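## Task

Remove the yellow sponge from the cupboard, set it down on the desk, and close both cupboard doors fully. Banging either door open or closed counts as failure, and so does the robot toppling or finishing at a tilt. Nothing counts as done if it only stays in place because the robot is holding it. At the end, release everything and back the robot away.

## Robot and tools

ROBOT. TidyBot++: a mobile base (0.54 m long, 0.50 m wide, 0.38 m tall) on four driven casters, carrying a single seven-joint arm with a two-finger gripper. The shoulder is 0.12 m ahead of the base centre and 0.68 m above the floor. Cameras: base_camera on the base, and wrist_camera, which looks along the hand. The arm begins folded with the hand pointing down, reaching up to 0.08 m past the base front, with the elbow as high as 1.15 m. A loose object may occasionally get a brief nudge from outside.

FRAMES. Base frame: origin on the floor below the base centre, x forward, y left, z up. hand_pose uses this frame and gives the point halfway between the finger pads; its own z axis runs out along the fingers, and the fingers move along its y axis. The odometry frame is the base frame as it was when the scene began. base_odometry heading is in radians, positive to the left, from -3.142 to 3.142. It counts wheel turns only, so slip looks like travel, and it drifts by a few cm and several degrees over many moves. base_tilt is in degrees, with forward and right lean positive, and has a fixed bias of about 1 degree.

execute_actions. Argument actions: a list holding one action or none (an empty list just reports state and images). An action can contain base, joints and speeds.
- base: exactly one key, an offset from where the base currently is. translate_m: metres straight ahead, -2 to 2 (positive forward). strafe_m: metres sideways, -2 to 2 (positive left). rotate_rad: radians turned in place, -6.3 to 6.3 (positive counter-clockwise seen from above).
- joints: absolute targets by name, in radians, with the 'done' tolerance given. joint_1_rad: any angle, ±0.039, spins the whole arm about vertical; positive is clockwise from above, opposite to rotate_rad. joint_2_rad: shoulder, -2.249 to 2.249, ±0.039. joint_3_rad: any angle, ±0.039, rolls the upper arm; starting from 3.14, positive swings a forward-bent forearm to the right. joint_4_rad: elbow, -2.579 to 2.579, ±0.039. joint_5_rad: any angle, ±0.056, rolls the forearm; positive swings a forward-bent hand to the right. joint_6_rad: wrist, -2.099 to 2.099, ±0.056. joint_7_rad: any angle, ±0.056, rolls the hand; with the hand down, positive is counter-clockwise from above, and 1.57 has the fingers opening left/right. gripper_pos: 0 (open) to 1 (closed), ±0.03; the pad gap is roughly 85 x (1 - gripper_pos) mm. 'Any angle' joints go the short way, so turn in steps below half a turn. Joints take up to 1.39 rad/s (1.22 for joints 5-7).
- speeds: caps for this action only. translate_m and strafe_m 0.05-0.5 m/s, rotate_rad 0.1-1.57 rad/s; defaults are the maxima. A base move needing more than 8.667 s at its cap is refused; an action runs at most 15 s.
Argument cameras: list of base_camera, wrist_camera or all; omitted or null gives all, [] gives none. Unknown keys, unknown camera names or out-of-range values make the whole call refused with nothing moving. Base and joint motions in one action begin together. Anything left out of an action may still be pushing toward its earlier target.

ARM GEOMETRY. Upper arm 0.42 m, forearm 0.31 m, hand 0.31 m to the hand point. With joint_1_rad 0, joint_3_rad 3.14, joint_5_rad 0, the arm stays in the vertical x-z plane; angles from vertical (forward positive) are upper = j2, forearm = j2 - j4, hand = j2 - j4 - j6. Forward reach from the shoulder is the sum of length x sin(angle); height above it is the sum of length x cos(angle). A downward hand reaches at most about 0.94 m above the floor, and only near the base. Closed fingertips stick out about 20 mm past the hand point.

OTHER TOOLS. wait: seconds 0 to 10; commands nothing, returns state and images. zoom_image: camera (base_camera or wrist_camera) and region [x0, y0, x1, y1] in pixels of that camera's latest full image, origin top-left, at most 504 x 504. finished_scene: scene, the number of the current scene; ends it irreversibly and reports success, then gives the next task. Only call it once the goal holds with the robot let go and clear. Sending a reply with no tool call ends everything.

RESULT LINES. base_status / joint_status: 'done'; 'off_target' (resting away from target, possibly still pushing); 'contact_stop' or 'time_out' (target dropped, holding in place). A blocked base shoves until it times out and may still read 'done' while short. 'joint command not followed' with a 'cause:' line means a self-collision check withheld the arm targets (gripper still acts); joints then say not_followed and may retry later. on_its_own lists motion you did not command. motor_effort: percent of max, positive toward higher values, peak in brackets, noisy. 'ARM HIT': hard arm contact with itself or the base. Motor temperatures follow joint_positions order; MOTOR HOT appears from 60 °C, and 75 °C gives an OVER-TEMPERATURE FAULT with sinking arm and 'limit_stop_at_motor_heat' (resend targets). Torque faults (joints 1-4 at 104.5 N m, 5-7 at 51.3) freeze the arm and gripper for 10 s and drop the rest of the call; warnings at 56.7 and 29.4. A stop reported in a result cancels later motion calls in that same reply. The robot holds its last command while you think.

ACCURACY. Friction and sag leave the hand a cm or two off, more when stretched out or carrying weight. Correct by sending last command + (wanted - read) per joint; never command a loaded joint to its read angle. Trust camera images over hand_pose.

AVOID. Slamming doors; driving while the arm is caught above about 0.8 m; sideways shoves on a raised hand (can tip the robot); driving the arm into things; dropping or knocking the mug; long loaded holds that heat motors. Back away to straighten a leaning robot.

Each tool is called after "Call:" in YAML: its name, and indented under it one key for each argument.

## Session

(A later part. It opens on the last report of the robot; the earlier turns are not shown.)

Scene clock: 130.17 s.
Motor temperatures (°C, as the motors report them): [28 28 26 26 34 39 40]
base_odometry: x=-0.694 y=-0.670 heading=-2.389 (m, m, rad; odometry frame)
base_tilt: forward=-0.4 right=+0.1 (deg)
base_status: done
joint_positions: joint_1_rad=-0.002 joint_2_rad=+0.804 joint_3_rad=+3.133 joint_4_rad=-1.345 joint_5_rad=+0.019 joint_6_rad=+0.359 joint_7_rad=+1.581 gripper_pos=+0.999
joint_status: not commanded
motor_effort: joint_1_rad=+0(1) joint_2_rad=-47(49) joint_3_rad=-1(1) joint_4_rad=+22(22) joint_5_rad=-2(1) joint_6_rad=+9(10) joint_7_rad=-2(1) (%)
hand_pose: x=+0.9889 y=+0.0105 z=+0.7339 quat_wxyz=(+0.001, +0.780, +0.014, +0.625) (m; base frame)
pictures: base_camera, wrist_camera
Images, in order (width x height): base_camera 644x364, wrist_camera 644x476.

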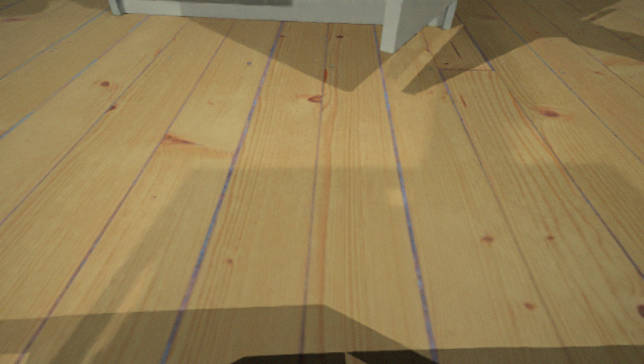

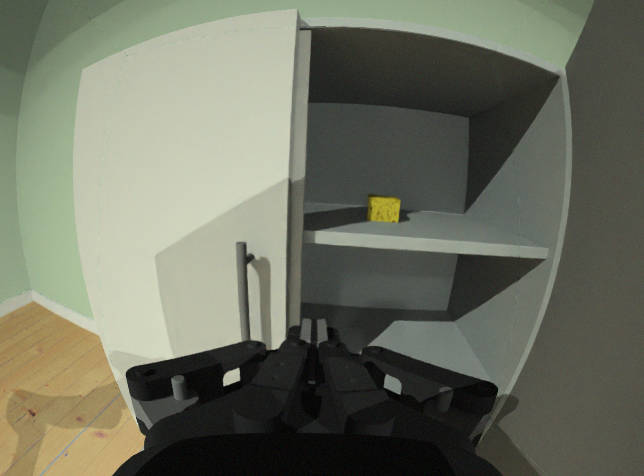

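Sweep right slowly.

Call:
execute_actions:
  actions:
    - {"base":{"strafe_m":-0.2},"speeds":{"strafe_m":0.06}}

Scene clock: 135.73 s.
Motor temperatures (°C, as the motors report them): [28 28 26 26 34 39 40]
base_odometry: x=-0.831 y=-0.524 heading=-2.389 (m, m, rad; odometry frame)
base_tilt: forward=-0.4 right=+0.2 (deg)
base_status: done
joint_positions: joint_1_rad=+0.000 joint_2_rad=+0.804 joint_3_rad=+3.133 joint_4_rad=-1.345 joint_5_rad=+0.019 joint_6_rad=+0.359 joint_7_rad=+1.581 gripper_pos=+0.999
joint_status: not commanded
motor_effort: joint_1_rad=+0(4) joint_2_rad=-47(49) joint_3_rad=-1(2) joint_4_rad=+23(23) joint_5_rad=-1(2) joint_6_rad=+9(10) joint_7_rad=-1(1) (%)
hand_pose: x=+0.9889 y=+0.0086 z=+0.7339 quat_wxyz=(+0.002, +0.780, +0.014, +0.625) (m; base frame)
pictures: base_camera, wrist_camera
Images, in order (width x height): base_camera 644x364, wrist_camera 644x476.

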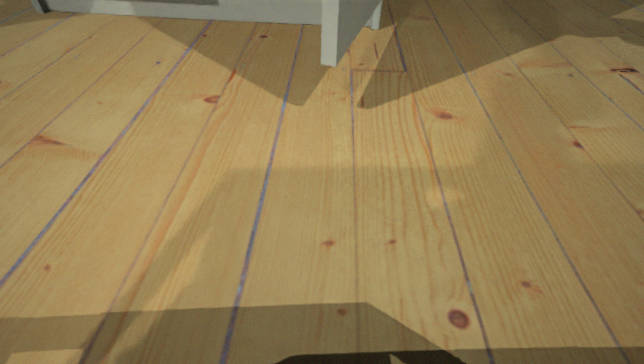

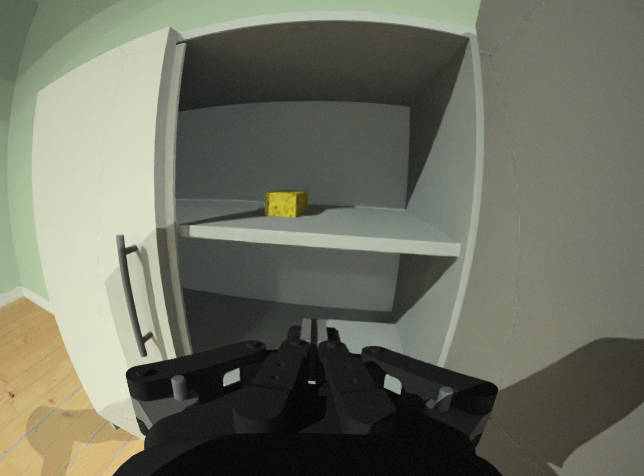

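Call:
execute_actions:
  actions:
    - {"base":{"strafe_m":0.055},"joints":{"gripper_pos":0},"speeds":{"strafe_m":0.1}}
  cameras: []

Call:
execute_actions:
  actions:
    - {"base":{"translate_m":0.27},"speeds":{"translate_m":0.15}}
  cameras: ["wrist_camera"]

Scene clock: 143.63 s.
Motor temperatures (°C, as the motors report them): [28 29 26 26 34 39 40]
base_odometry: x=-0.793 y=-0.564 heading=-2.389 (m, m, rad; odometry frame)
base_tilt: forward=-0.4 right=+0.1 (deg)
base_status: done
joint_positions: joint_1_rad=-0.001 joint_2_rad=+0.804 joint_3_rad=+3.133 joint_4_rad=-1.345 joint_5_rad=+0.019 joint_6_rad=+0.359 joint_7_rad=+1.581 gripper_pos=+0.000
joint_status: all done
motor_effort: joint_1_rad=+1(3) joint_2_rad=-47(47) joint_3_rad=-1(3) joint_4_rad=+22(22) joint_5_rad=-1(1) joint_6_rad=+8(9) joint_7_rad=-1(1) (%)
hand_pose: x=+0.9889 y=+0.0098 z=+0.7339 quat_wxyz=(+0.001, +0.780, +0.014, +0.625) (m; base frame)
pictures: none
No camera images: the call's "cameras" was empty. Leave "cameras" out to get every camera's image.

Scene clock: 146.17 s.
Motor temperatures (°C, as the motors report them): [28 29 26 26 34 39 40]
base_odometry: x=-0.989 y=-0.748 heading=-2.388 (m, m, rad; odometry frame)
base_tilt: forward=-0.4 right=+0.2 (deg)
base_status: done
joint_positions: joint_1_rad=-0.001 joint_2_rad=+0.724 joint_3_rad=+3.133 joint_4_rad=-1.441 joint_5_rad=+0.018 joint_6_rad=+0.311 joint_7_rad=+1.575 gripper_pos=+0.000
joint_status: not commanded
motor_effort: joint_1_rad=-2(2) joint_2_rad=-32(48) joint_3_rad=-1(2) joint_4_rad=+41(45) joint_5_rad=+2(2) joint_6_rad=+16(17) joint_7_rad=+0(0) (%)
hand_pose: x=+0.9570 y=+0.0089 z=+0.7341 quat_wxyz=(+0.000, +0.800, +0.011, +0.600) (m; base frame)
pictures: wrist_camera
Images, in order (width x height): wrist_camera 644x476.

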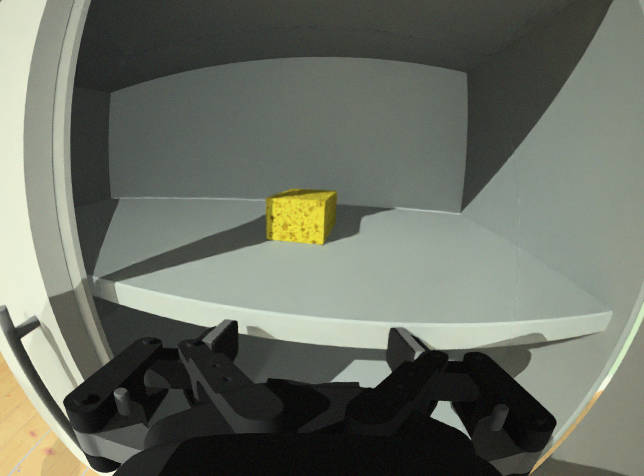

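Call:
execute_actions:
  actions:
    - {"base":{"translate_m":-0.1},"speeds":{"translate_m":0.15}}
  cameras: []

Call:
execute_actions:
  actions:
    - {"base":{"strafe_m":0.015},"joints":{"joint_2_rad":0.7,"joint_4_rad":-1.255,"joint_6_rad":0.1}}
  cameras: []

Call:
execute_actions:
  actions:
    - {"base":{"translate_m":0.16},"speeds":{"translate_m":0.1}}
  cameras: ["wrist_camera"]

Scene clock: 154.20 s.
Motor temperatures (°C, as the motors report them): [28 29 26 27 34 39 40]
base_odometry: x=-0.916 y=-0.680 heading=-2.389 (m, m, rad; odometry frame)
base_tilt: forward=-0.4 right=+0.2 (deg)
base_status: done
joint_positions: joint_1_rad=-0.001 joint_2_rad=+0.786 joint_3_rad=+3.133 joint_4_rad=-1.334 joint_5_rad=+0.018 joint_6_rad=+0.311 joint_7_rad=+1.575 gripper_pos=+0.000
joint_status: not commanded
motor_effort: joint_1_rad=-1(1) joint_2_rad=-45(51) joint_3_rad=-1(2) joint_4_rad=+21(40) joint_5_rad=-1(2) joint_6_rad=+8(15) joint_7_rad=-1(0) (%)
hand_pose: x=+0.9873 y=+0.0087 z=+0.7416 quat_wxyz=(+0.000, +0.786, +0.011, +0.618) (m; base frame)
pictures: none
No camera images: the call's "cameras" was empty. Leave "cameras" out to get every camera's image.

Scene clock: 155.23 s.
Motor temperatures (°C, as the motors report them): [28 29 26 27 34 39 40]
base_odometry: x=-0.906 y=-0.691 heading=-2.389 (m, m, rad; odometry frame)
base_tilt: forward=-0.3 right=+0.1 (deg)
base_status: done
joint_positions: joint_1_rad=-0.005 joint_2_rad=+0.705 joint_3_rad=+3.133 joint_4_rad=-1.262 joint_5_rad=+0.018 joint_6_rad=+0.129 joint_7_rad=+1.575 gripper_pos=+0.000
joint_status: all done
motor_effort: joint_1_rad=+0(3) joint_2_rad=-46(50) joint_3_rad=-1(2) joint_4_rad=+23(24) joint_5_rad=-1(1) joint_6_rad=+9(10) joint_7_rad=-1(1) (%)
hand_pose: x=+0.9818 y=+0.0115 z=+0.7992 quat_wxyz=(+0.000, +0.795, +0.012, +0.607) (m; base frame)
pictures: none
No camera images: the call's "cameras" was empty. Leave "cameras" out to get every camera's image.

Scene clock: 157.40 s.
Motor temperatures (°C, as the motors report them): [28 29 26 27 34 39 40]
base_odometry: x=-1.023 y=-0.800 heading=-2.388 (m, m, rad; odometry frame)
base_tilt: forward=-0.3 right=+0.2 (deg)
base_status: done
joint_positions: joint_1_rad=-0.005 joint_2_rad=+0.705 joint_3_rad=+3.133 joint_4_rad=-1.261 joint_5_rad=+0.018 joint_6_rad=+0.129 joint_7_rad=+1.575 gripper_pos=+0.000
joint_status: not commanded
motor_effort: joint_1_rad=+0(1) joint_2_rad=-46(48) joint_3_rad=-1(1) joint_4_rad=+24(25) joint_5_rad=-1(1) joint_6_rad=+9(10) joint_7_rad=-1(1) (%)
hand_pose: x=+0.9818 y=+0.0115 z=+0.7995 quat_wxyz=(+0.000, +0.795, +0.012, +0.607) (m; base frame)
pictures: wrist_camera
Images, in order (width x height): wrist_camera 644x476.

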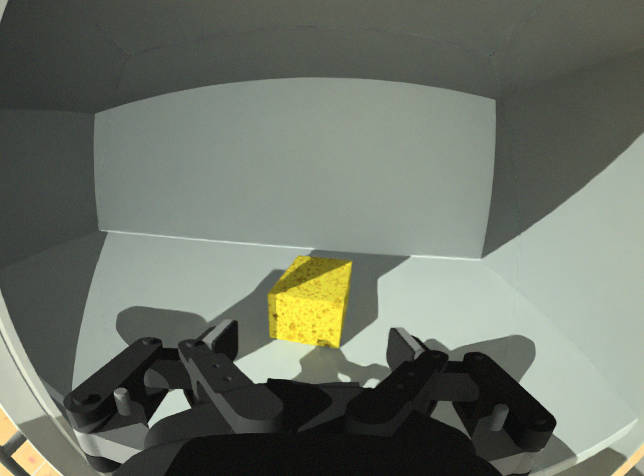

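Call:
execute_actions:
  actions:
    - {"base":{"translate_m":0.07},"joints":{"joint_6_rad":0.16},"speeds":{"translate_m":0.08}}
  cameras: ["wrist_camera"]

Scene clock: 164.23 s.
Motor temperatures (°C, as the motors report them): [28 29 26 27 34 39 40]
base_odometry: x=-1.074 y=-0.848 heading=-2.388 (m, m, rad; odometry frame)
base_tilt: forward=-0.4 right=+0.1 (deg)
base_status: done
joint_positions: joint_1_rad=-0.005 joint_2_rad=+0.704 joint_3_rad=+3.133 joint_4_rad=-1.261 joint_5_rad=+0.018 joint_6_rad=+0.133 joint_7_rad=+1.575 gripper_pos=+0.000
joint_status: all done
motor_effort: joint_1_rad=+0(1) joint_2_rad=-45(48) joint_3_rad=-1(1) joint_4_rad=+23(24) joint_5_rad=-1(1) joint_6_rad=+8(9) joint_7_rad=-1(1) (%)
hand_pose: x=+0.9821 y=+0.0116 z=+0.8008 quat_wxyz=(+0.000, +0.793, +0.012, +0.609) (m; base frame)
pictures: wrist_camera
Images, in order (width x height): wrist_camera 644x476.

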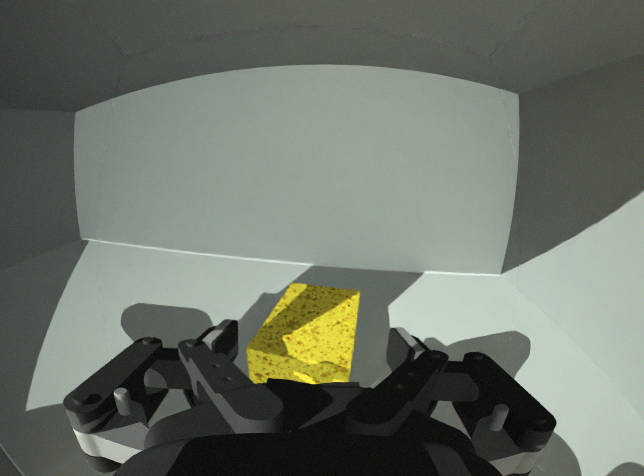

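Call:
execute_actions:
  actions:
    - {"joints":{"joint_6_rad":0.21}}
  cameras: []

Call:
execute_actions:
  actions:
    - {"joints":{"gripper_pos":1}}
  cameras: ["wrist_camera"]

Scene clock: 168.13 s.
Motor temperatures (°C, as the motors report them): [28 29 26 27 34 39 40]
base_odometry: x=-1.074 y=-0.848 heading=-2.388 (m, m, rad; odometry frame)
base_tilt: forward=-0.4 right=+0.1 (deg)
base_status: not commanded
joint_positions: joint_1_rad=-0.005 joint_2_rad=+0.704 joint_3_rad=+3.133 joint_4_rad=-1.261 joint_5_rad=+0.018 joint_6_rad=+0.182 joint_7_rad=+1.575 gripper_pos=+0.000
joint_status: all done
motor_effort: joint_1_rad=+0(0) joint_2_rad=-45(48) joint_3_rad=-1(1) joint_4_rad=+23(24) joint_5_rad=-1(1) joint_6_rad=+8(9) joint_7_rad=-1(1) (%)
hand_pose: x=+0.9859 y=+0.0118 z=+0.8163 quat_wxyz=(+0.000, +0.778, +0.012, +0.628) (m; base frame)
pictures: none
No camera images: the call's "cameras" was empty. Leave "cameras" out to get every camera's image.

Scene clock: 169.23 s.
Motor temperatures (°C, as the motors report them): [28 29 26 27 34 39 40]
base_odometry: x=-1.074 y=-0.848 heading=-2.388 (m, m, rad; odometry frame)
base_tilt: forward=-0.4 right=+0.2 (deg)
base_status: not commanded
joint_positions: joint_1_rad=-0.005 joint_2_rad=+0.704 joint_3_rad=+3.133 joint_4_rad=-1.261 joint_5_rad=+0.018 joint_6_rad=+0.182 joint_7_rad=+1.575 gripper_pos=+0.999
joint_status: all done
motor_effort: joint_1_rad=+0(0) joint_2_rad=-46(46) joint_3_rad=-1(1) joint_4_rad=+24(24) joint_5_rad=-1(1) joint_6_rad=+9(9) joint_7_rad=-1(1) (%)
hand_pose: x=+0.9859 y=+0.0118 z=+0.8163 quat_wxyz=(+0.000, +0.778, +0.012, +0.628) (m; base frame)
pictures: wrist_camera
Images, in order (width x height): wrist_camera 644x476.

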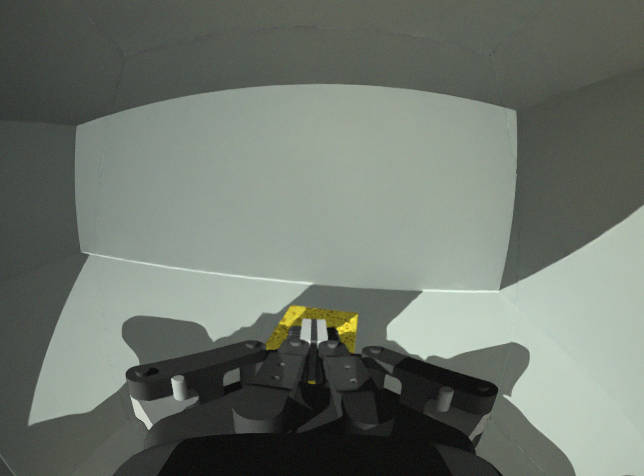

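Call:
execute_actions:
  actions:
    - {"joints":{"gripper_pos":0}}
  cameras: []

Call:
execute_actions:
  actions:
    - {"joints":{"joint_6_rad":0.0}}
  cameras: ["wrist_camera"]

Call:
execute_actions:
  actions:
    - {"joints":{"gripper_pos":1}}
  cameras: ["wrist_camera"]

Scene clock: 174.50 s.
Motor temperatures (°C, as the motors report them): [28 29 26 27 34 39 40]
base_odometry: x=-1.074 y=-0.848 heading=-2.388 (m, m, rad; odometry frame)
base_tilt: forward=-0.4 right=+0.1 (deg)
base_status: not commanded
joint_positions: joint_1_rad=-0.005 joint_2_rad=+0.704 joint_3_rad=+3.133 joint_4_rad=-1.261 joint_5_rad=+0.018 joint_6_rad=+0.182 joint_7_rad=+1.575 gripper_pos=+0.000
joint_status: all done
motor_effort: joint_1_rad=-1(0) joint_2_rad=-45(46) joint_3_rad=-1(1) joint_4_rad=+23(23) joint_5_rad=-1(1) joint_6_rad=+8(9) joint_7_rad=-1(1) (%)
hand_pose: x=+0.9859 y=+0.0118 z=+0.8163 quat_wxyz=(+0.000, +0.778, +0.012, +0.628) (m; base frame)
pictures: none
No camera images: the call's "cameras" was empty. Leave "cameras" out to get every camera's image.

Scene clock: 175.20 s.
Motor temperatures (°C, as the motors report them): [28 29 26 27 34 39 40]
base_odometry: x=-1.074 y=-0.848 heading=-2.388 (m, m, rad; odometry frame)
base_tilt: forward=-0.4 right=+0.2 (deg)
base_status: not commanded
joint_positions: joint_1_rad=-0.005 joint_2_rad=+0.705 joint_3_rad=+3.133 joint_4_rad=-1.260 joint_5_rad=+0.018 joint_6_rad=+0.018 joint_7_rad=+1.575 gripper_pos=+0.000
joint_status: all done
motor_effort: joint_1_rad=+0(0) joint_2_rad=-46(49) joint_3_rad=-1(1) joint_4_rad=+24(25) joint_5_rad=-1(1) joint_6_rad=+9(10) joint_7_rad=-1(1) (%)
hand_pose: x=+0.9713 y=+0.0110 z=+0.7674 quat_wxyz=(+0.000, +0.827, +0.013, +0.563) (m; base frame)
pictures: wrist_camera
Images, in order (width x height): wrist_camera 644x476.

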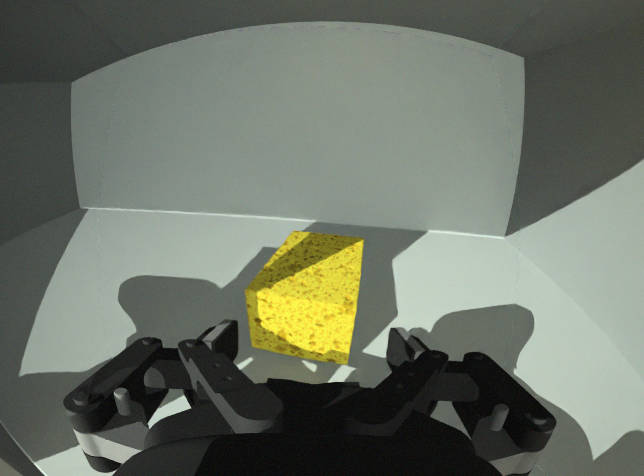

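Scene clock: 176.30 s.
Motor temperatures (°C, as the motors report them): [28 29 26 27 34 39 40]
base_odometry: x=-1.074 y=-0.848 heading=-2.388 (m, m, rad; odometry frame)
base_tilt: forward=-0.4 right=+0.2 (deg)
base_status: not commanded
joint_positions: joint_1_rad=-0.005 joint_2_rad=+0.705 joint_3_rad=+3.133 joint_4_rad=-1.260 joint_5_rad=+0.018 joint_6_rad=+0.018 joint_7_rad=+1.575 gripper_pos=+0.999
joint_status: all done
motor_effort: joint_1_rad=+0(0) joint_2_rad=-45(46) joint_3_rad=-1(1) joint_4_rad=+23(24) joint_5_rad=-1(1) joint_6_rad=+9(8) joint_7_rad=-1(1) (%)
hand_pose: x=+0.9713 y=+0.0110 z=+0.7674 quat_wxyz=(+0.000, +0.827, +0.013, +0.563) (m; base frame)
pictures: wrist_camera
Images, in order (width x height): wrist_camera 644x476.

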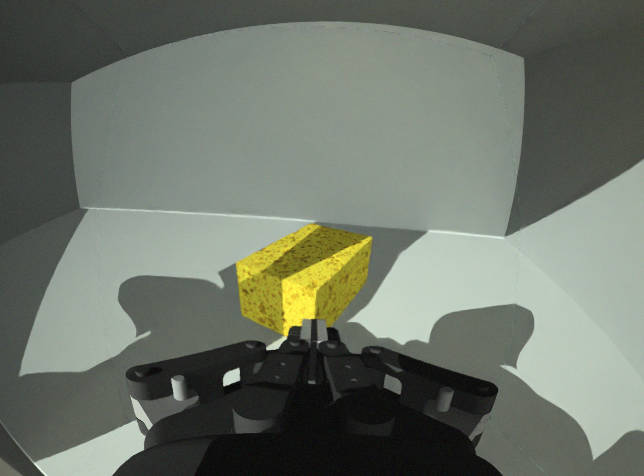

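Call:
execute_actions:
  actions:
    - {"base":{"strafe_m":0.05},"speeds":{"strafe_m":0.08}}
  cameras: []

Call:
execute_actions:
  actions:
    - {"base":{"translate_m":0.03},"speeds":{"translate_m":0.08}}
  cameras: ["wrist_camera"]

Call:
execute_actions:
  actions:
    - {"base":{"strafe_m":-0.05},"speeds":{"strafe_m":0.05}}
  cameras: ["wrist_camera"]

Scene clock: 184.40 s.
Motor temperatures (°C, as the motors report them): [28 29 26 27 34 39 40]
base_odometry: x=-1.040 y=-0.885 heading=-2.388 (m, m, rad; odometry frame)
base_tilt: forward=-0.4 right=+0.2 (deg)
base_status: done
joint_positions: joint_1_rad=-0.004 joint_2_rad=+0.705 joint_3_rad=+3.133 joint_4_rad=-1.260 joint_5_rad=+0.018 joint_6_rad=+0.018 joint_7_rad=+1.575 gripper_pos=+0.999
joint_status: not commanded
motor_effort: joint_1_rad=-1(3) joint_2_rad=-45(46) joint_3_rad=-1(2) joint_4_rad=+22(24) joint_5_rad=-1(1) joint_6_rad=+8(8) joint_7_rad=-1(1) (%)
hand_pose: x=+0.9713 y=+0.0098 z=+0.7674 quat_wxyz=(+0.001, +0.827, +0.012, +0.563) (m; base frame)
pictures: none
No camera images: the call's "cameras" was empty. Leave "cameras" out to get every camera's image.

Scene clock: 185.33 s.
Motor temperatures (°C, as the motors report them): [28 29 26 27 34 39 40]
base_odometry: x=-1.062 y=-0.905 heading=-2.388 (m, m, rad; odometry frame)
base_tilt: forward=-0.4 right=+0.1 (deg)
base_status: done
joint_positions: joint_1_rad=-0.004 joint_2_rad=+0.705 joint_3_rad=+3.133 joint_4_rad=-1.260 joint_5_rad=+0.018 joint_6_rad=+0.018 joint_7_rad=+1.575 gripper_pos=+0.999
joint_status: not commanded
motor_effort: joint_1_rad=+0(1) joint_2_rad=-45(47) joint_3_rad=-1(1) joint_4_rad=+23(24) joint_5_rad=-1(1) joint_6_rad=+8(9) joint_7_rad=-1(1) (%)
hand_pose: x=+0.9713 y=+0.0098 z=+0.7677 quat_wxyz=(+0.001, +0.827, +0.012, +0.563) (m; base frame)
pictures: wrist_camera
Images, in order (width x height): wrist_camera 644x476.

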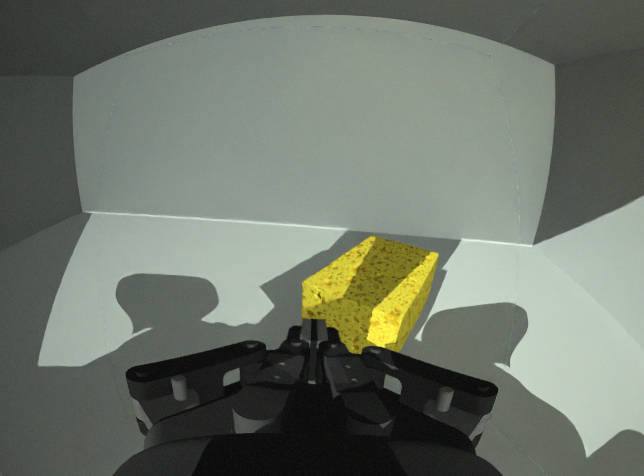

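Scene clock: 186.83 s.
Motor temperatures (°C, as the motors report them): [28 29 26 27 34 39 40]
base_odometry: x=-1.096 y=-0.869 heading=-2.388 (m, m, rad; odometry frame)
base_tilt: forward=-0.4 right=+0.2 (deg)
base_status: done
joint_positions: joint_1_rad=-0.001 joint_2_rad=+0.705 joint_3_rad=+3.133 joint_4_rad=-1.260 joint_5_rad=+0.018 joint_6_rad=+0.018 joint_7_rad=+1.575 gripper_pos=+0.999
joint_status: not commanded
motor_effort: joint_1_rad=+0(4) joint_2_rad=-45(46) joint_3_rad=-1(2) joint_4_rad=+23(23) joint_5_rad=-1(1) joint_6_rad=+9(8) joint_7_rad=-1(1) (%)
hand_pose: x=+0.9714 y=+0.0077 z=+0.7677 quat_wxyz=(+0.002, +0.827, +0.011, +0.563) (m; base frame)
pictures: wrist_camera
Images, in order (width x height): wrist_camera 644x476.

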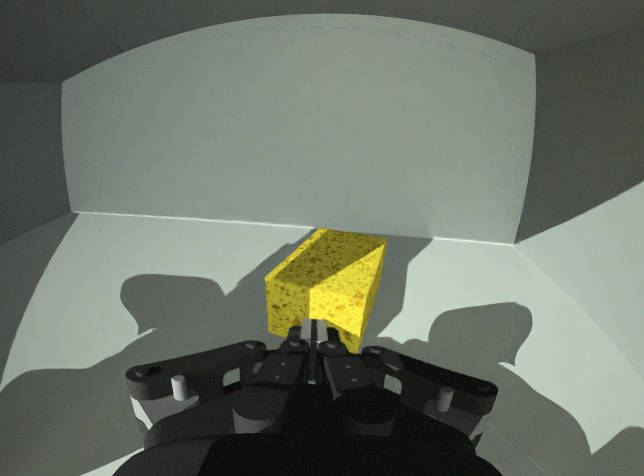

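Call:
execute_actions:
  actions:
    - {"base":{"translate_m":-0.02},"speeds":{"translate_m":0.08}}
  cameras: []

Call:
execute_actions:
  actions:
    - {"base":{"strafe_m":-0.008},"joints":{"gripper_pos":0}}
  cameras: ["wrist_camera"]

Call:
execute_actions:
  actions:
    - {"base":{"translate_m":0.08},"speeds":{"translate_m":0.05}}
  cameras: ["wrist_camera"]

Scene clock: 192.37 s.
Motor temperatures (°C, as the motors report them): [28 29 26 27 34 39 40]
base_odometry: x=-1.081 y=-0.855 heading=-2.388 (m, m, rad; odometry frame)
base_tilt: forward=-0.4 right=+0.2 (deg)
base_status: done
joint_positions: joint_1_rad=-0.001 joint_2_rad=+0.704 joint_3_rad=+3.133 joint_4_rad=-1.260 joint_5_rad=+0.018 joint_6_rad=+0.018 joint_7_rad=+1.575 gripper_pos=+0.999
joint_status: not commanded
motor_effort: joint_1_rad=+0(1) joint_2_rad=-46(48) joint_3_rad=-1(1) joint_4_rad=+23(23) joint_5_rad=-2(2) joint_6_rad=+8(9) joint_7_rad=-1(1) (%)
hand_pose: x=+0.9713 y=+0.0077 z=+0.7680 quat_wxyz=(+0.002, +0.826, +0.011, +0.563) (m; base frame)
pictures: none
No camera images: the call's "cameras" was empty. Leave "cameras" out to get every camera's image.

Scene clock: 193.47 s.
Motor temperatures (°C, as the motors report them): [28 29 26 27 34 39 40]
base_odometry: x=-1.087 y=-0.849 heading=-2.388 (m, m, rad; odometry frame)
base_tilt: forward=-0.4 right=+0.1 (deg)
base_status: done
joint_positions: joint_1_rad=+0.003 joint_2_rad=+0.704 joint_3_rad=+3.133 joint_4_rad=-1.260 joint_5_rad=+0.018 joint_6_rad=+0.018 joint_7_rad=+1.575 gripper_pos=+0.000
joint_status: all done
motor_effort: joint_1_rad=+0(4) joint_2_rad=-45(47) joint_3_rad=-1(2) joint_4_rad=+23(24) joint_5_rad=-1(1) joint_6_rad=+8(9) joint_7_rad=-1(1) (%)
hand_pose: x=+0.9714 y=+0.0046 z=+0.7680 quat_wxyz=(+0.003, +0.827, +0.009, +0.563) (m; base frame)
pictures: wrist_camera
Images, in order (width x height): wrist_camera 644x476.

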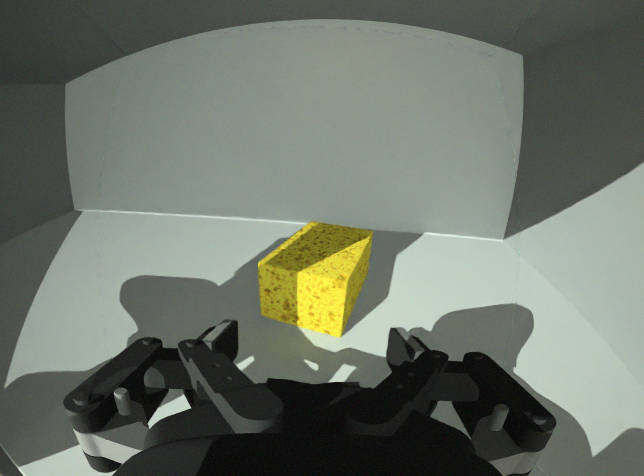

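Scene clock: 195.53 s.
Motor temperatures (°C, as the motors report them): [28 29 26 27 34 39 40]
base_odometry: x=-1.144 y=-0.903 heading=-2.388 (m, m, rad; odometry frame)
base_tilt: forward=-0.5 right=+0.1 (deg)
base_status: done
joint_positions: joint_1_rad=+0.002 joint_2_rad=+0.705 joint_3_rad=+3.133 joint_4_rad=-1.258 joint_5_rad=+0.018 joint_6_rad=+0.017 joint_7_rad=+1.575 gripper_pos=+0.000
joint_status: not commanded
motor_effort: joint_1_rad=+0(1) joint_2_rad=-45(49) joint_3_rad=-1(1) joint_4_rad=+23(25) joint_5_rad=-1(1) joint_6_rad=+8(10) joint_7_rad=-2(1) (%)
hand_pose: x=+0.9717 y=+0.0048 z=+0.7683 quat_wxyz=(+0.002, +0.826, +0.010, +0.563) (m; base frame)
pictures: wrist_camera
Images, in order (width x height): wrist_camera 644x476.

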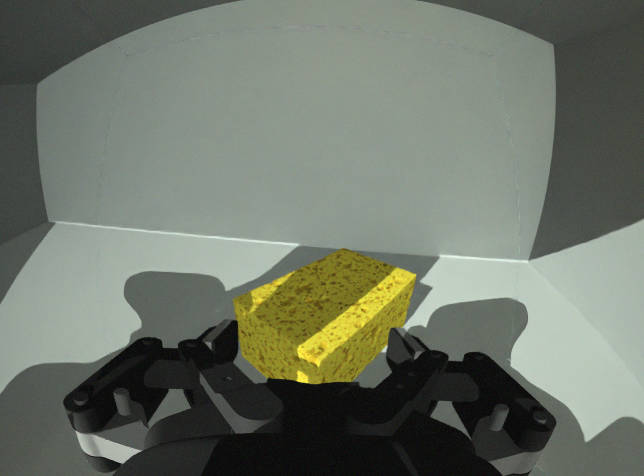

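Call:
execute_actions:
  actions:
    - {"joints":{"gripper_pos":1}}
  cameras: ["wrist_camera"]

Scene clock: 201.60 s.
Motor temperatures (°C, as the motors report them): [28 29 26 27 34 39 40]
base_odometry: x=-1.144 y=-0.903 heading=-2.388 (m, m, rad; odometry frame)
base_tilt: forward=-0.5 right=+0.1 (deg)
base_status: not commanded
joint_positions: joint_1_rad=+0.002 joint_2_rad=+0.705 joint_3_rad=+3.133 joint_4_rad=-1.258 joint_5_rad=+0.018 joint_6_rad=+0.017 joint_7_rad=+1.575 gripper_pos=+0.999
joint_status: all done
motor_effort: joint_1_rad=+0(1) joint_2_rad=-45(45) joint_3_rad=-1(1) joint_4_rad=+23(24) joint_5_rad=-1(1) joint_6_rad=+8(8) joint_7_rad=-1(1) (%)
hand_pose: x=+0.9717 y=+0.0048 z=+0.7683 quat_wxyz=(+0.002, +0.826, +0.010, +0.563) (m; base frame)
pictures: wrist_camera
Images, in order (width x height): wrist_camera 644x476.

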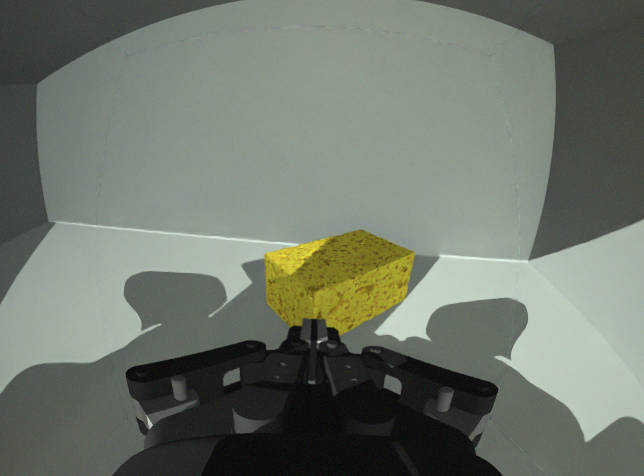

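Call:
execute_actions:
  actions:
    - {"base":{"strafe_m":0.06},"speeds":{"strafe_m":0.08}}
  cameras: []

Call:
execute_actions:
  actions:
    - {"base":{"translate_m":0.05},"speeds":{"translate_m":0.08}}
  cameras: ["wrist_camera"]

Call:
execute_actions:
  actions:
    - {"base":{"strafe_m":-0.08},"speeds":{"strafe_m":0.05}}
  cameras: ["wrist_camera"]

Scene clock: 209.23 s.
Motor temperatures (°C, as the motors report them): [28 30 26 27 34 39 40]
base_odometry: x=-1.103 y=-0.947 heading=-2.388 (m, m, rad; odometry frame)
base_tilt: forward=-0.4 right=+0.1 (deg)
base_status: done
joint_positions: joint_1_rad=-0.001 joint_2_rad=+0.705 joint_3_rad=+3.133 joint_4_rad=-1.258 joint_5_rad=+0.018 joint_6_rad=+0.017 joint_7_rad=+1.575 gripper_pos=+0.999
joint_status: not commanded
motor_effort: joint_1_rad=-1(3) joint_2_rad=-45(47) joint_3_rad=-1(3) joint_4_rad=+23(23) joint_5_rad=-1(1) joint_6_rad=+9(9) joint_7_rad=-1(1) (%)
hand_pose: x=+0.9717 y=+0.0074 z=+0.7684 quat_wxyz=(+0.002, +0.826, +0.011, +0.563) (m; base frame)
pictures: none
No camera images: the call's "cameras" was empty. Leave "cameras" out to get every camera's image.

Scene clock: 211.97 s.
Motor temperatures (°C, as the motors report them): [28 30 26 27 34 39 40]
base_odometry: x=-1.138 y=-0.980 heading=-2.389 (m, m, rad; odometry frame)
base_tilt: forward=-0.4 right=+0.2 (deg)
base_status: translate_m time_out (by the wheels' count: +0.048 of +0.050)
joint_positions: joint_1_rad=+0.002 joint_2_rad=+0.705 joint_3_rad=+3.133 joint_4_rad=-1.258 joint_5_rad=+0.018 joint_6_rad=+0.017 joint_7_rad=+1.575 gripper_pos=+0.999
joint_status: not commanded
motor_effort: joint_1_rad=+1(4) joint_2_rad=-45(50) joint_3_rad=-1(3) joint_4_rad=+22(25) joint_5_rad=-2(2) joint_6_rad=+9(9) joint_7_rad=-1(1) (%)
hand_pose: x=+0.9717 y=+0.0046 z=+0.7685 quat_wxyz=(+0.003, +0.826, +0.009, +0.563) (m; base frame)
pictures: wrist_camera
Images, in order (width x height): wrist_camera 644x476.

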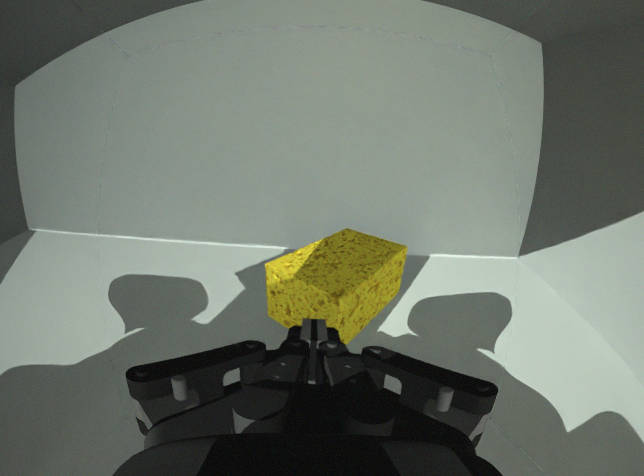

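not run: a stop came earlier in this reply.

Call:
execute_actions:
  actions: []

Scene clock: 213.90 s.
Motor temperatures (°C, as the motors report them): [28 30 26 27 34 39 40]
base_odometry: x=-1.138 y=-0.980 heading=-2.389 (m, m, rad; odometry frame)
base_tilt: forward=-0.4 right=+0.2 (deg)
base_status: translate_m time_out (by the wheels' count: +0.048 of +0.050)
joint_positions: joint_1_rad=+0.002 joint_2_rad=+0.705 joint_3_rad=+3.133 joint_4_rad=-1.258 joint_5_rad=+0.018 joint_6_rad=+0.017 joint_7_rad=+1.575 gripper_pos=+0.999
joint_status: not commanded
motor_effort: joint_1_rad=+0(4) joint_2_rad=-45(50) joint_3_rad=-1(3) joint_4_rad=+23(25) joint_5_rad=-1(2) joint_6_rad=+9(9) joint_7_rad=-1(1) (%)
hand_pose: x=+0.9717 y=+0.0046 z=+0.7685 quat_wxyz=(+0.003, +0.826, +0.009, +0.563) (m; base frame)
pictures: base_camera, wrist_camera
Images, in order (width x height): base_camera 644x364, wrist_camera 644x476.

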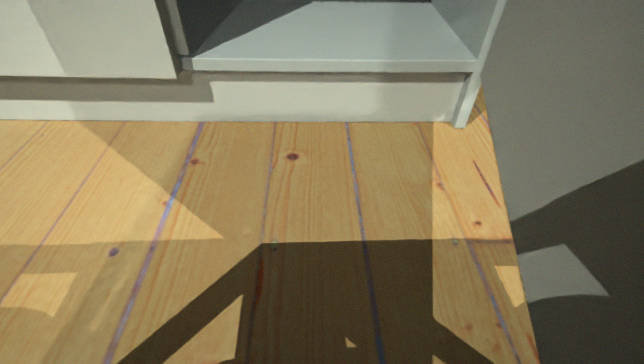

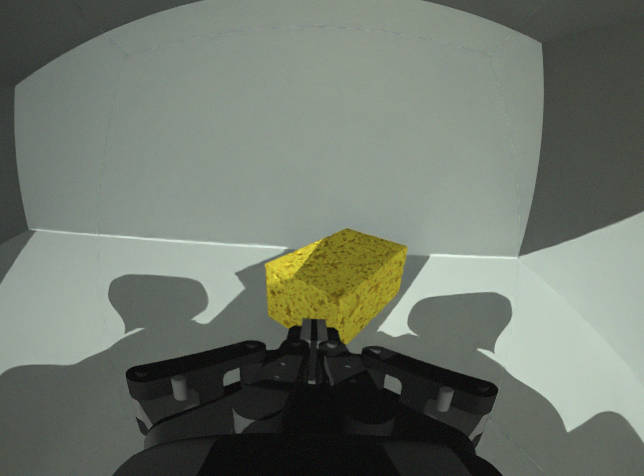

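Call:
execute_actions:
  actions:
    - {"base":{"strafe_m":0.02},"joints":{"joint_1_rad":-0.04},"speeds":{"strafe_m":0.05}}
  cameras: ["wrist_camera"]

Call:
execute_actions:
  actions:
    - {"base":{"translate_m":0.03},"speeds":{"translate_m":0.05}}
  cameras: ["wrist_camera"]

Call:
execute_actions:
  actions:
    - {"joints":{"joint_1_rad":0.07}}
  cameras: ["wrist_camera"]

Scene clock: 224.13 s.
Motor temperatures (°C, as the motors report them): [28 30 26 27 34 39 40]
base_odometry: x=-1.125 y=-0.995 heading=-2.389 (m, m, rad; odometry frame)
base_tilt: forward=-0.4 right=+0.1 (deg)
base_status: done
joint_positions: joint_1_rad=-0.042 joint_2_rad=+0.705 joint_3_rad=+3.133 joint_4_rad=-1.258 joint_5_rad=+0.018 joint_6_rad=+0.017 joint_7_rad=+1.575 gripper_pos=+0.999
joint_status: all done
motor_effort: joint_1_rad=+1(4) joint_2_rad=-46(47) joint_3_rad=-1(3) joint_4_rad=+23(24) joint_5_rad=-2(1) joint_6_rad=+9(9) joint_7_rad=-1(1) (%)
hand_pose: x=+0.9707 y=+0.0420 z=+0.7685 quat_wxyz=(-0.010, +0.826, +0.028, +0.563) (m; base frame)
pictures: wrist_camera
Images, in order (width x height): wrist_camera 644x476.

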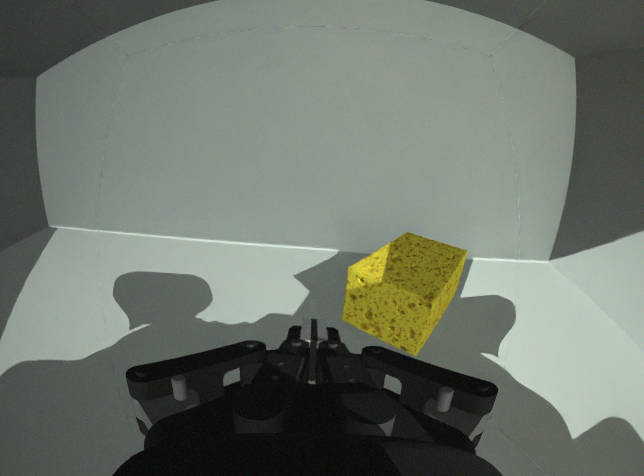

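Scene clock: 226.67 s.
Motor temperatures (°C, as the motors report them): [28 30 26 27 34 39 40]
base_odometry: x=-1.146 y=-1.014 heading=-2.390 (m, m, rad; odometry frame)
base_tilt: forward=-0.4 right=+0.1 (deg)
base_status: translate_m time_out (by the wheels' count: +0.028 of +0.030)
joint_positions: joint_1_rad=-0.040 joint_2_rad=+0.705 joint_3_rad=+3.133 joint_4_rad=-1.258 joint_5_rad=+0.018 joint_6_rad=+0.017 joint_7_rad=+1.575 gripper_pos=+0.999
joint_status: not commanded
motor_effort: joint_1_rad=+0(4) joint_2_rad=-45(50) joint_3_rad=-1(3) joint_4_rad=+23(25) joint_5_rad=-1(1) joint_6_rad=+9(9) joint_7_rad=-1(1) (%)
hand_pose: x=+0.9707 y=+0.0407 z=+0.7684 quat_wxyz=(-0.009, +0.826, +0.027, +0.563) (m; base frame)
pictures: wrist_camera
Images, in order (width x height): wrist_camera 644x476.

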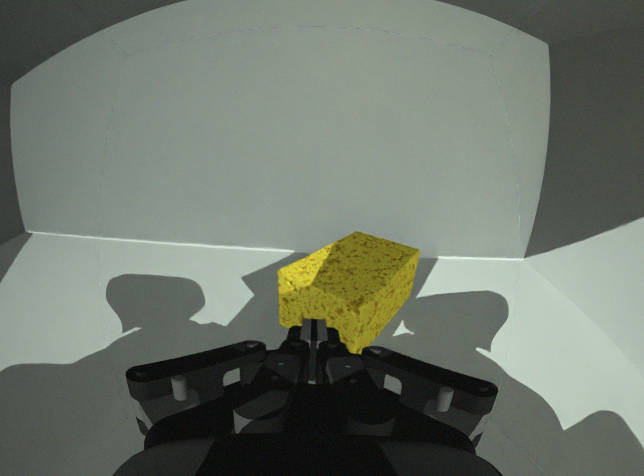

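not run: a stop came earlier in this reply.

Call:
execute_actions:
  actions:
    - {"joints":{"joint_1_rad":0.03}}
  cameras: ["wrist_camera"]

Scene clock: 230.20 s.
Motor temperatures (°C, as the motors report them): [28 30 26 27 34 39 40]
base_odometry: x=-1.146 y=-1.014 heading=-2.390 (m, m, rad; odometry frame)
base_tilt: forward=-0.4 right=+0.2 (deg)
base_status: not commanded
joint_positions: joint_1_rad=+0.031 joint_2_rad=+0.705 joint_3_rad=+3.136 joint_4_rad=-1.258 joint_5_rad=+0.018 joint_6_rad=+0.017 joint_7_rad=+1.575 gripper_pos=+0.999
joint_status: all done
motor_effort: joint_1_rad=-1(3) joint_2_rad=-45(45) joint_3_rad=-1(3) joint_4_rad=+23(24) joint_5_rad=-1(1) joint_6_rad=+9(9) joint_7_rad=-1(1) (%)
hand_pose: x=+0.9714 y=-0.0215 z=+0.7684 quat_wxyz=(+0.012, +0.827, -0.003, +0.563) (m; base frame)
pictures: wrist_camera
Images, in order (width x height): wrist_camera 644x476.

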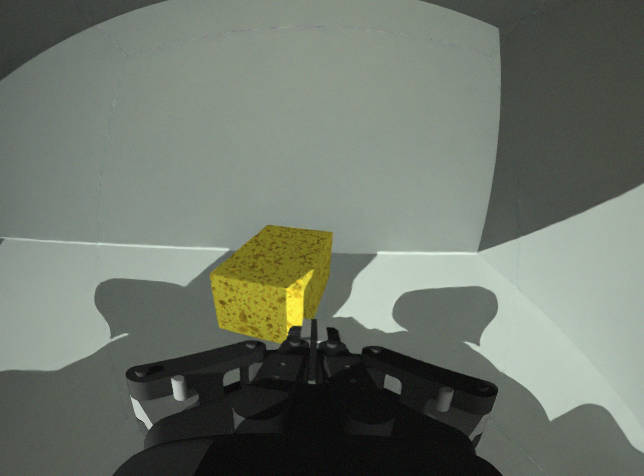

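Call:
execute_actions:
  actions:
    - {"joints":{"joint_1_rad":0.06}}
  cameras: []

Call:
execute_actions:
  actions:
    - {"base":{"translate_m":0.07},"speeds":{"translate_m":0.1}}
  cameras: ["wrist_camera"]

Call:
execute_actions:
  actions:
    - {"joints":{"joint_1_rad":0.01}}
  cameras: ["wrist_camera"]

Scene clock: 240.07 s.
Motor temperatures (°C, as the motors report them): [28 30 26 27 34 39 40]
base_odometry: x=-1.146 y=-1.014 heading=-2.390 (m, m, rad; odometry frame)
base_tilt: forward=-0.4 right=+0.2 (deg)
base_status: not commanded
joint_positions: joint_1_rad=+0.053 joint_2_rad=+0.705 joint_3_rad=+3.136 joint_4_rad=-1.258 joint_5_rad=+0.018 joint_6_rad=+0.017 joint_7_rad=+1.575 gripper_pos=+0.999
joint_status: all done
motor_effort: joint_1_rad=+0(3) joint_2_rad=-45(45) joint_3_rad=-1(2) joint_4_rad=+23(24) joint_5_rad=-1(0) joint_6_rad=+9(9) joint_7_rad=-1(1) (%)
hand_pose: x=+0.9707 y=-0.0404 z=+0.7684 quat_wxyz=(+0.018, +0.826, -0.012, +0.563) (m; base frame)
pictures: none
No camera images: the call's "cameras" was empty. Leave "cameras" out to get every camera's image.

Scene clock: 242.87 s.
Motor temperatures (°C, as the motors report them): [28 30 26 27 34 39 40]
base_odometry: x=-1.196 y=-1.060 heading=-2.392 (m, m, rad; odometry frame)
base_tilt: forward=-0.4 right=+0.1 (deg)
base_status: translate_m time_out (by the wheels' count: +0.068 of +0.070)
joint_positions: joint_1_rad=+0.059 joint_2_rad=+0.705 joint_3_rad=+3.136 joint_4_rad=-1.258 joint_5_rad=+0.018 joint_6_rad=+0.016 joint_7_rad=+1.575 gripper_pos=+0.999
joint_status: not commanded
motor_effort: joint_1_rad=-1(3) joint_2_rad=-45(50) joint_3_rad=-1(3) joint_4_rad=+23(24) joint_5_rad=-1(1) joint_6_rad=+8(9) joint_7_rad=-1(1) (%)
hand_pose: x=+0.9705 y=-0.0457 z=+0.7682 quat_wxyz=(+0.020, +0.827, -0.014, +0.562) (m; base frame)
pictures: wrist_camera
Images, in order (width x height): wrist_camera 644x476.

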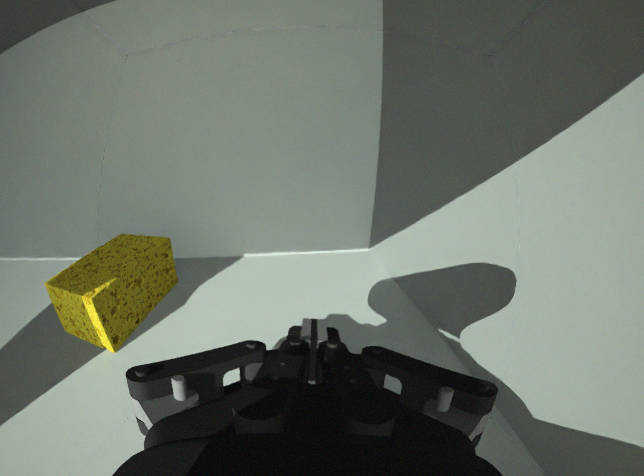

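not run: a stop came earlier in this reply.

Call:
execute_actions:
  actions:
    - {"base":{"translate_m":-0.55},"speeds":{"translate_m":0.2}}

Scene clock: 249.13 s.
Motor temperatures (°C, as the motors report them): [28 30 26 27 34 39 40]
base_odometry: x=-0.793 y=-0.685 heading=-2.392 (m, m, rad; odometry frame)
base_tilt: forward=-0.4 right=+0.2 (deg)
base_status: done
joint_positions: joint_1_rad=+0.060 joint_2_rad=+0.705 joint_3_rad=+3.136 joint_4_rad=-1.258 joint_5_rad=+0.018 joint_6_rad=+0.016 joint_7_rad=+1.575 gripper_pos=+0.999
joint_status: not commanded
motor_effort: joint_1_rad=+0(2) joint_2_rad=-45(49) joint_3_rad=-1(2) joint_4_rad=+23(23) joint_5_rad=-1(1) joint_6_rad=+8(9) joint_7_rad=-2(1) (%)
hand_pose: x=+0.9705 y=-0.0457 z=+0.7682 quat_wxyz=(+0.020, +0.827, -0.015, +0.562) (m; base frame)
pictures: base_camera, wrist_camera
Images, in order (width x height): base_camera 644x364, wrist_camera 644x476.

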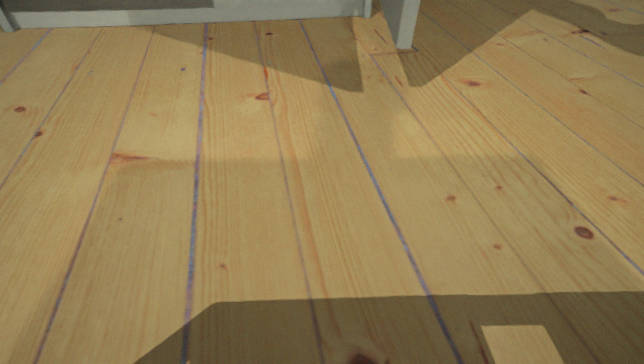

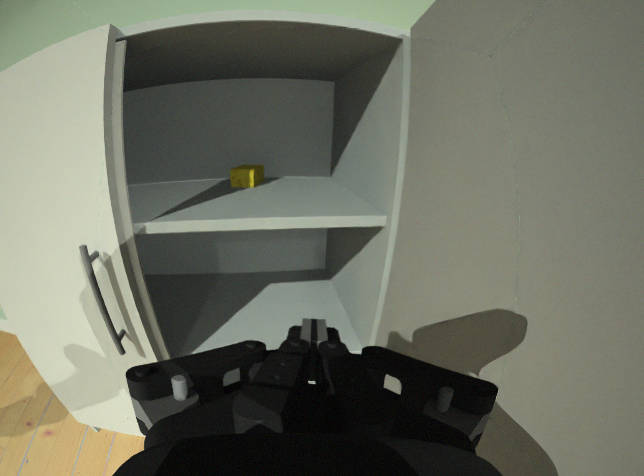

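Call:
execute_actions:
  actions:
    - {"base":{"rotate_rad":-0.07},"joints":{"joint_1_rad":0,"gripper_pos":0}}
  cameras: []

Call:
execute_actions:
  actions:
    - {"base":{"strafe_m":0.14},"speeds":{"strafe_m":0.2}}
  cameras: []

Call:
execute_actions:
  actions:
    - {"base":{"translate_m":0.2},"speeds":{"translate_m":0.2}}

Scene clock: 257.83 s.
Motor temperatures (°C, as the motors report them): [28 30 26 27 34 39 40]
base_odometry: x=-0.793 y=-0.685 heading=-2.462 (m, m, rad; odometry frame)
base_tilt: forward=-0.4 right=+0.1 (deg)
base_status: done
joint_positions: joint_1_rad=+0.010 joint_2_rad=+0.705 joint_3_rad=+3.137 joint_4_rad=-1.258 joint_5_rad=+0.018 joint_6_rad=+0.016 joint_7_rad=+1.575 gripper_pos=+0.000
joint_status: all done
motor_effort: joint_1_rad=+0(4) joint_2_rad=-45(46) joint_3_rad=-1(3) joint_4_rad=+23(24) joint_5_rad=-1(2) joint_6_rad=+8(9) joint_7_rad=-1(1) (%)
hand_pose: x=+0.9717 y=-0.0044 z=+0.7682 quat_wxyz=(+0.007, +0.827, +0.006, +0.563) (m; base frame)
pictures: none
No camera images: the call's "cameras" was empty. Leave "cameras" out to get every camera's image.

Scene clock: 259.33 s.
Motor temperatures (°C, as the motors report them): [28 30 26 27 34 39 40]
base_odometry: x=-0.705 y=-0.794 heading=-2.462 (m, m, rad; odometry frame)
base_tilt: forward=-0.3 right=+0.1 (deg)
base_status: done
joint_positions: joint_1_rad=-0.001 joint_2_rad=+0.705 joint_3_rad=+3.137 joint_4_rad=-1.258 joint_5_rad=+0.018 joint_6_rad=+0.016 joint_7_rad=+1.575 gripper_pos=+0.000
joint_status: not commanded
motor_effort: joint_1_rad=+1(4) joint_2_rad=-45(46) joint_3_rad=+0(3) joint_4_rad=+24(24) joint_5_rad=-1(2) joint_6_rad=+8(8) joint_7_rad=-1(1) (%)
hand_pose: x=+0.9717 y=+0.0048 z=+0.7682 quat_wxyz=(+0.004, +0.827, +0.010, +0.563) (m; base frame)
pictures: none
No camera images: the call's "cameras" was empty. Leave "cameras" out to get every camera's image.

Scene clock: 261.13 s.
Motor temperatures (°C, as the motors report them): [28 30 26 27 34 39 40]
base_odometry: x=-0.860 y=-0.920 heading=-2.462 (m, m, rad; odometry frame)
base_tilt: forward=-0.4 right=+0.2 (deg)
base_status: done
joint_positions: joint_1_rad=-0.001 joint_2_rad=+0.705 joint_3_rad=+3.137 joint_4_rad=-1.258 joint_5_rad=+0.018 joint_6_rad=+0.016 joint_7_rad=+1.575 gripper_pos=+0.000
joint_status: not commanded
motor_effort: joint_1_rad=+0(1) joint_2_rad=-45(48) joint_3_rad=-1(2) joint_4_rad=+23(24) joint_5_rad=-1(1) joint_6_rad=+8(9) joint_7_rad=-1(2) (%)
hand_pose: x=+0.9717 y=+0.0048 z=+0.7682 quat_wxyz=(+0.004, +0.827, +0.010, +0.563) (m; base frame)
pictures: base_camera, wrist_camera
Images, in order (width x height): base_camera 644x364, wrist_camera 644x476.

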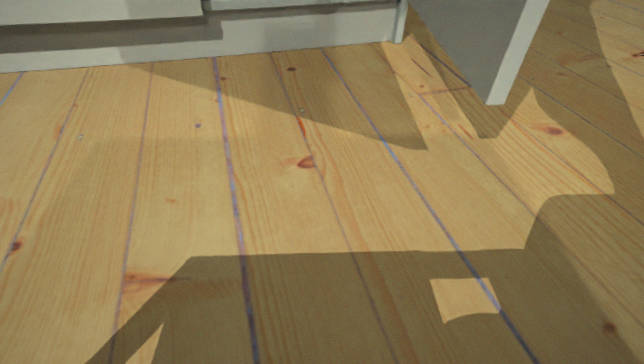

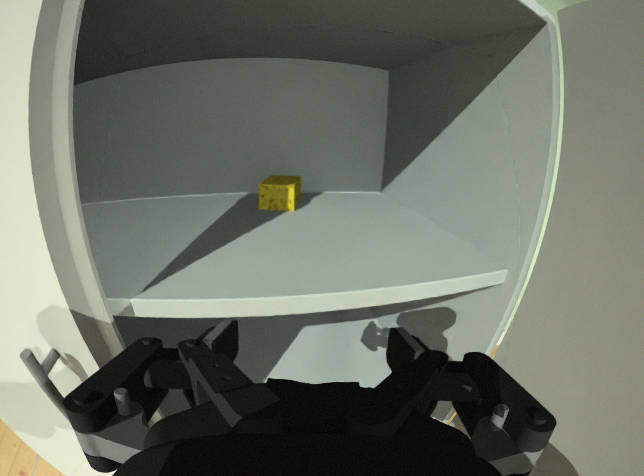

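Call:
execute_actions:
  actions:
    - {"base":{"translate_m":0.1},"joints":{"joint_1_rad":-0.025},"speeds":{"translate_m":0.15}}
  cameras: ["wrist_camera"]

Scene clock: 264.20 s.
Motor temperatures (°C, as the motors report them): [28 30 26 27 34 39 40]
base_odometry: x=-0.938 y=-0.983 heading=-2.462 (m, m, rad; odometry frame)
base_tilt: forward=-0.4 right=+0.2 (deg)
base_status: done
joint_positions: joint_1_rad=-0.018 joint_2_rad=+0.705 joint_3_rad=+3.137 joint_4_rad=-1.258 joint_5_rad=+0.018 joint_6_rad=+0.016 joint_7_rad=+1.575 gripper_pos=+0.000
joint_status: all done
motor_effort: joint_1_rad=+0(2) joint_2_rad=-45(48) joint_3_rad=-1(2) joint_4_rad=+23(24) joint_5_rad=-1(1) joint_6_rad=+9(9) joint_7_rad=-1(2) (%)
hand_pose: x=+0.9715 y=+0.0191 z=+0.7682 quat_wxyz=(-0.001, +0.826, +0.017, +0.563) (m; base frame)
pictures: wrist_camera
Images, in order (width x height): wrist_camera 644x476.

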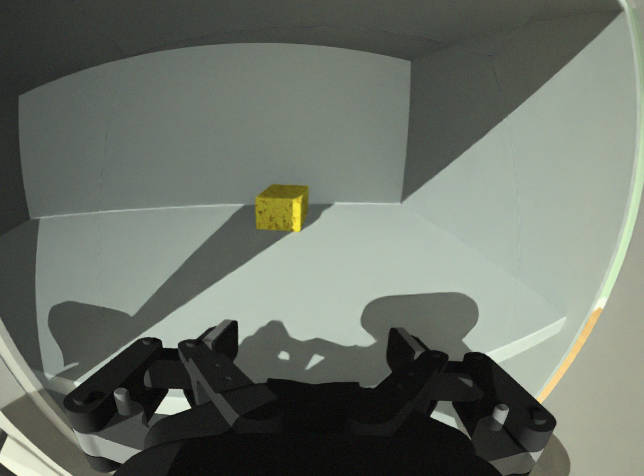

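Call:
execute_actions:
  actions:
    - {"base":{"translate_m":0.08},"joints":{"joint_1_rad":-0.055},"speeds":{"translate_m":0.12}}
  cameras: ["wrist_camera"]

Scene clock: 268.23 s.
Motor temperatures (°C, as the motors report them): [28 30 26 27 34 39 40]
base_odometry: x=-1.000 y=-1.033 heading=-2.462 (m, m, rad; odometry frame)
base_tilt: forward=-0.4 right=+0.1 (deg)
base_status: done
joint_positions: joint_1_rad=-0.049 joint_2_rad=+0.705 joint_3_rad=+3.137 joint_4_rad=-1.258 joint_5_rad=+0.018 joint_6_rad=+0.016 joint_7_rad=+1.575 gripper_pos=+0.000
joint_status: all done
motor_effort: joint_1_rad=+0(3) joint_2_rad=-45(48) joint_3_rad=-1(2) joint_4_rad=+23(24) joint_5_rad=-1(1) joint_6_rad=+8(9) joint_7_rad=-1(1) (%)
hand_pose: x=+0.9705 y=+0.0456 z=+0.7683 quat_wxyz=(-0.010, +0.826, +0.030, +0.563) (m; base frame)
pictures: wrist_camera
Images, in order (width x height): wrist_camera 644x476.

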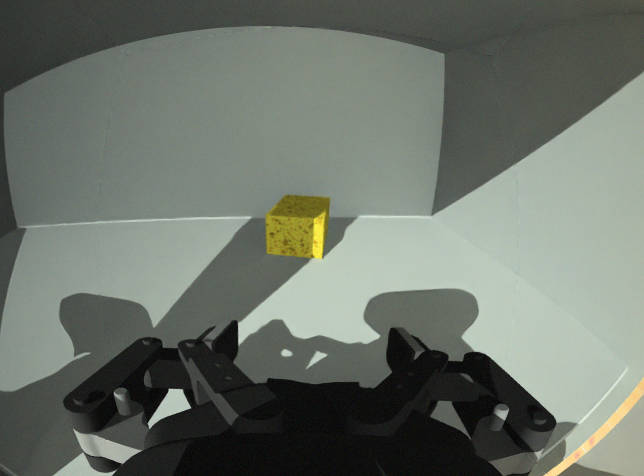

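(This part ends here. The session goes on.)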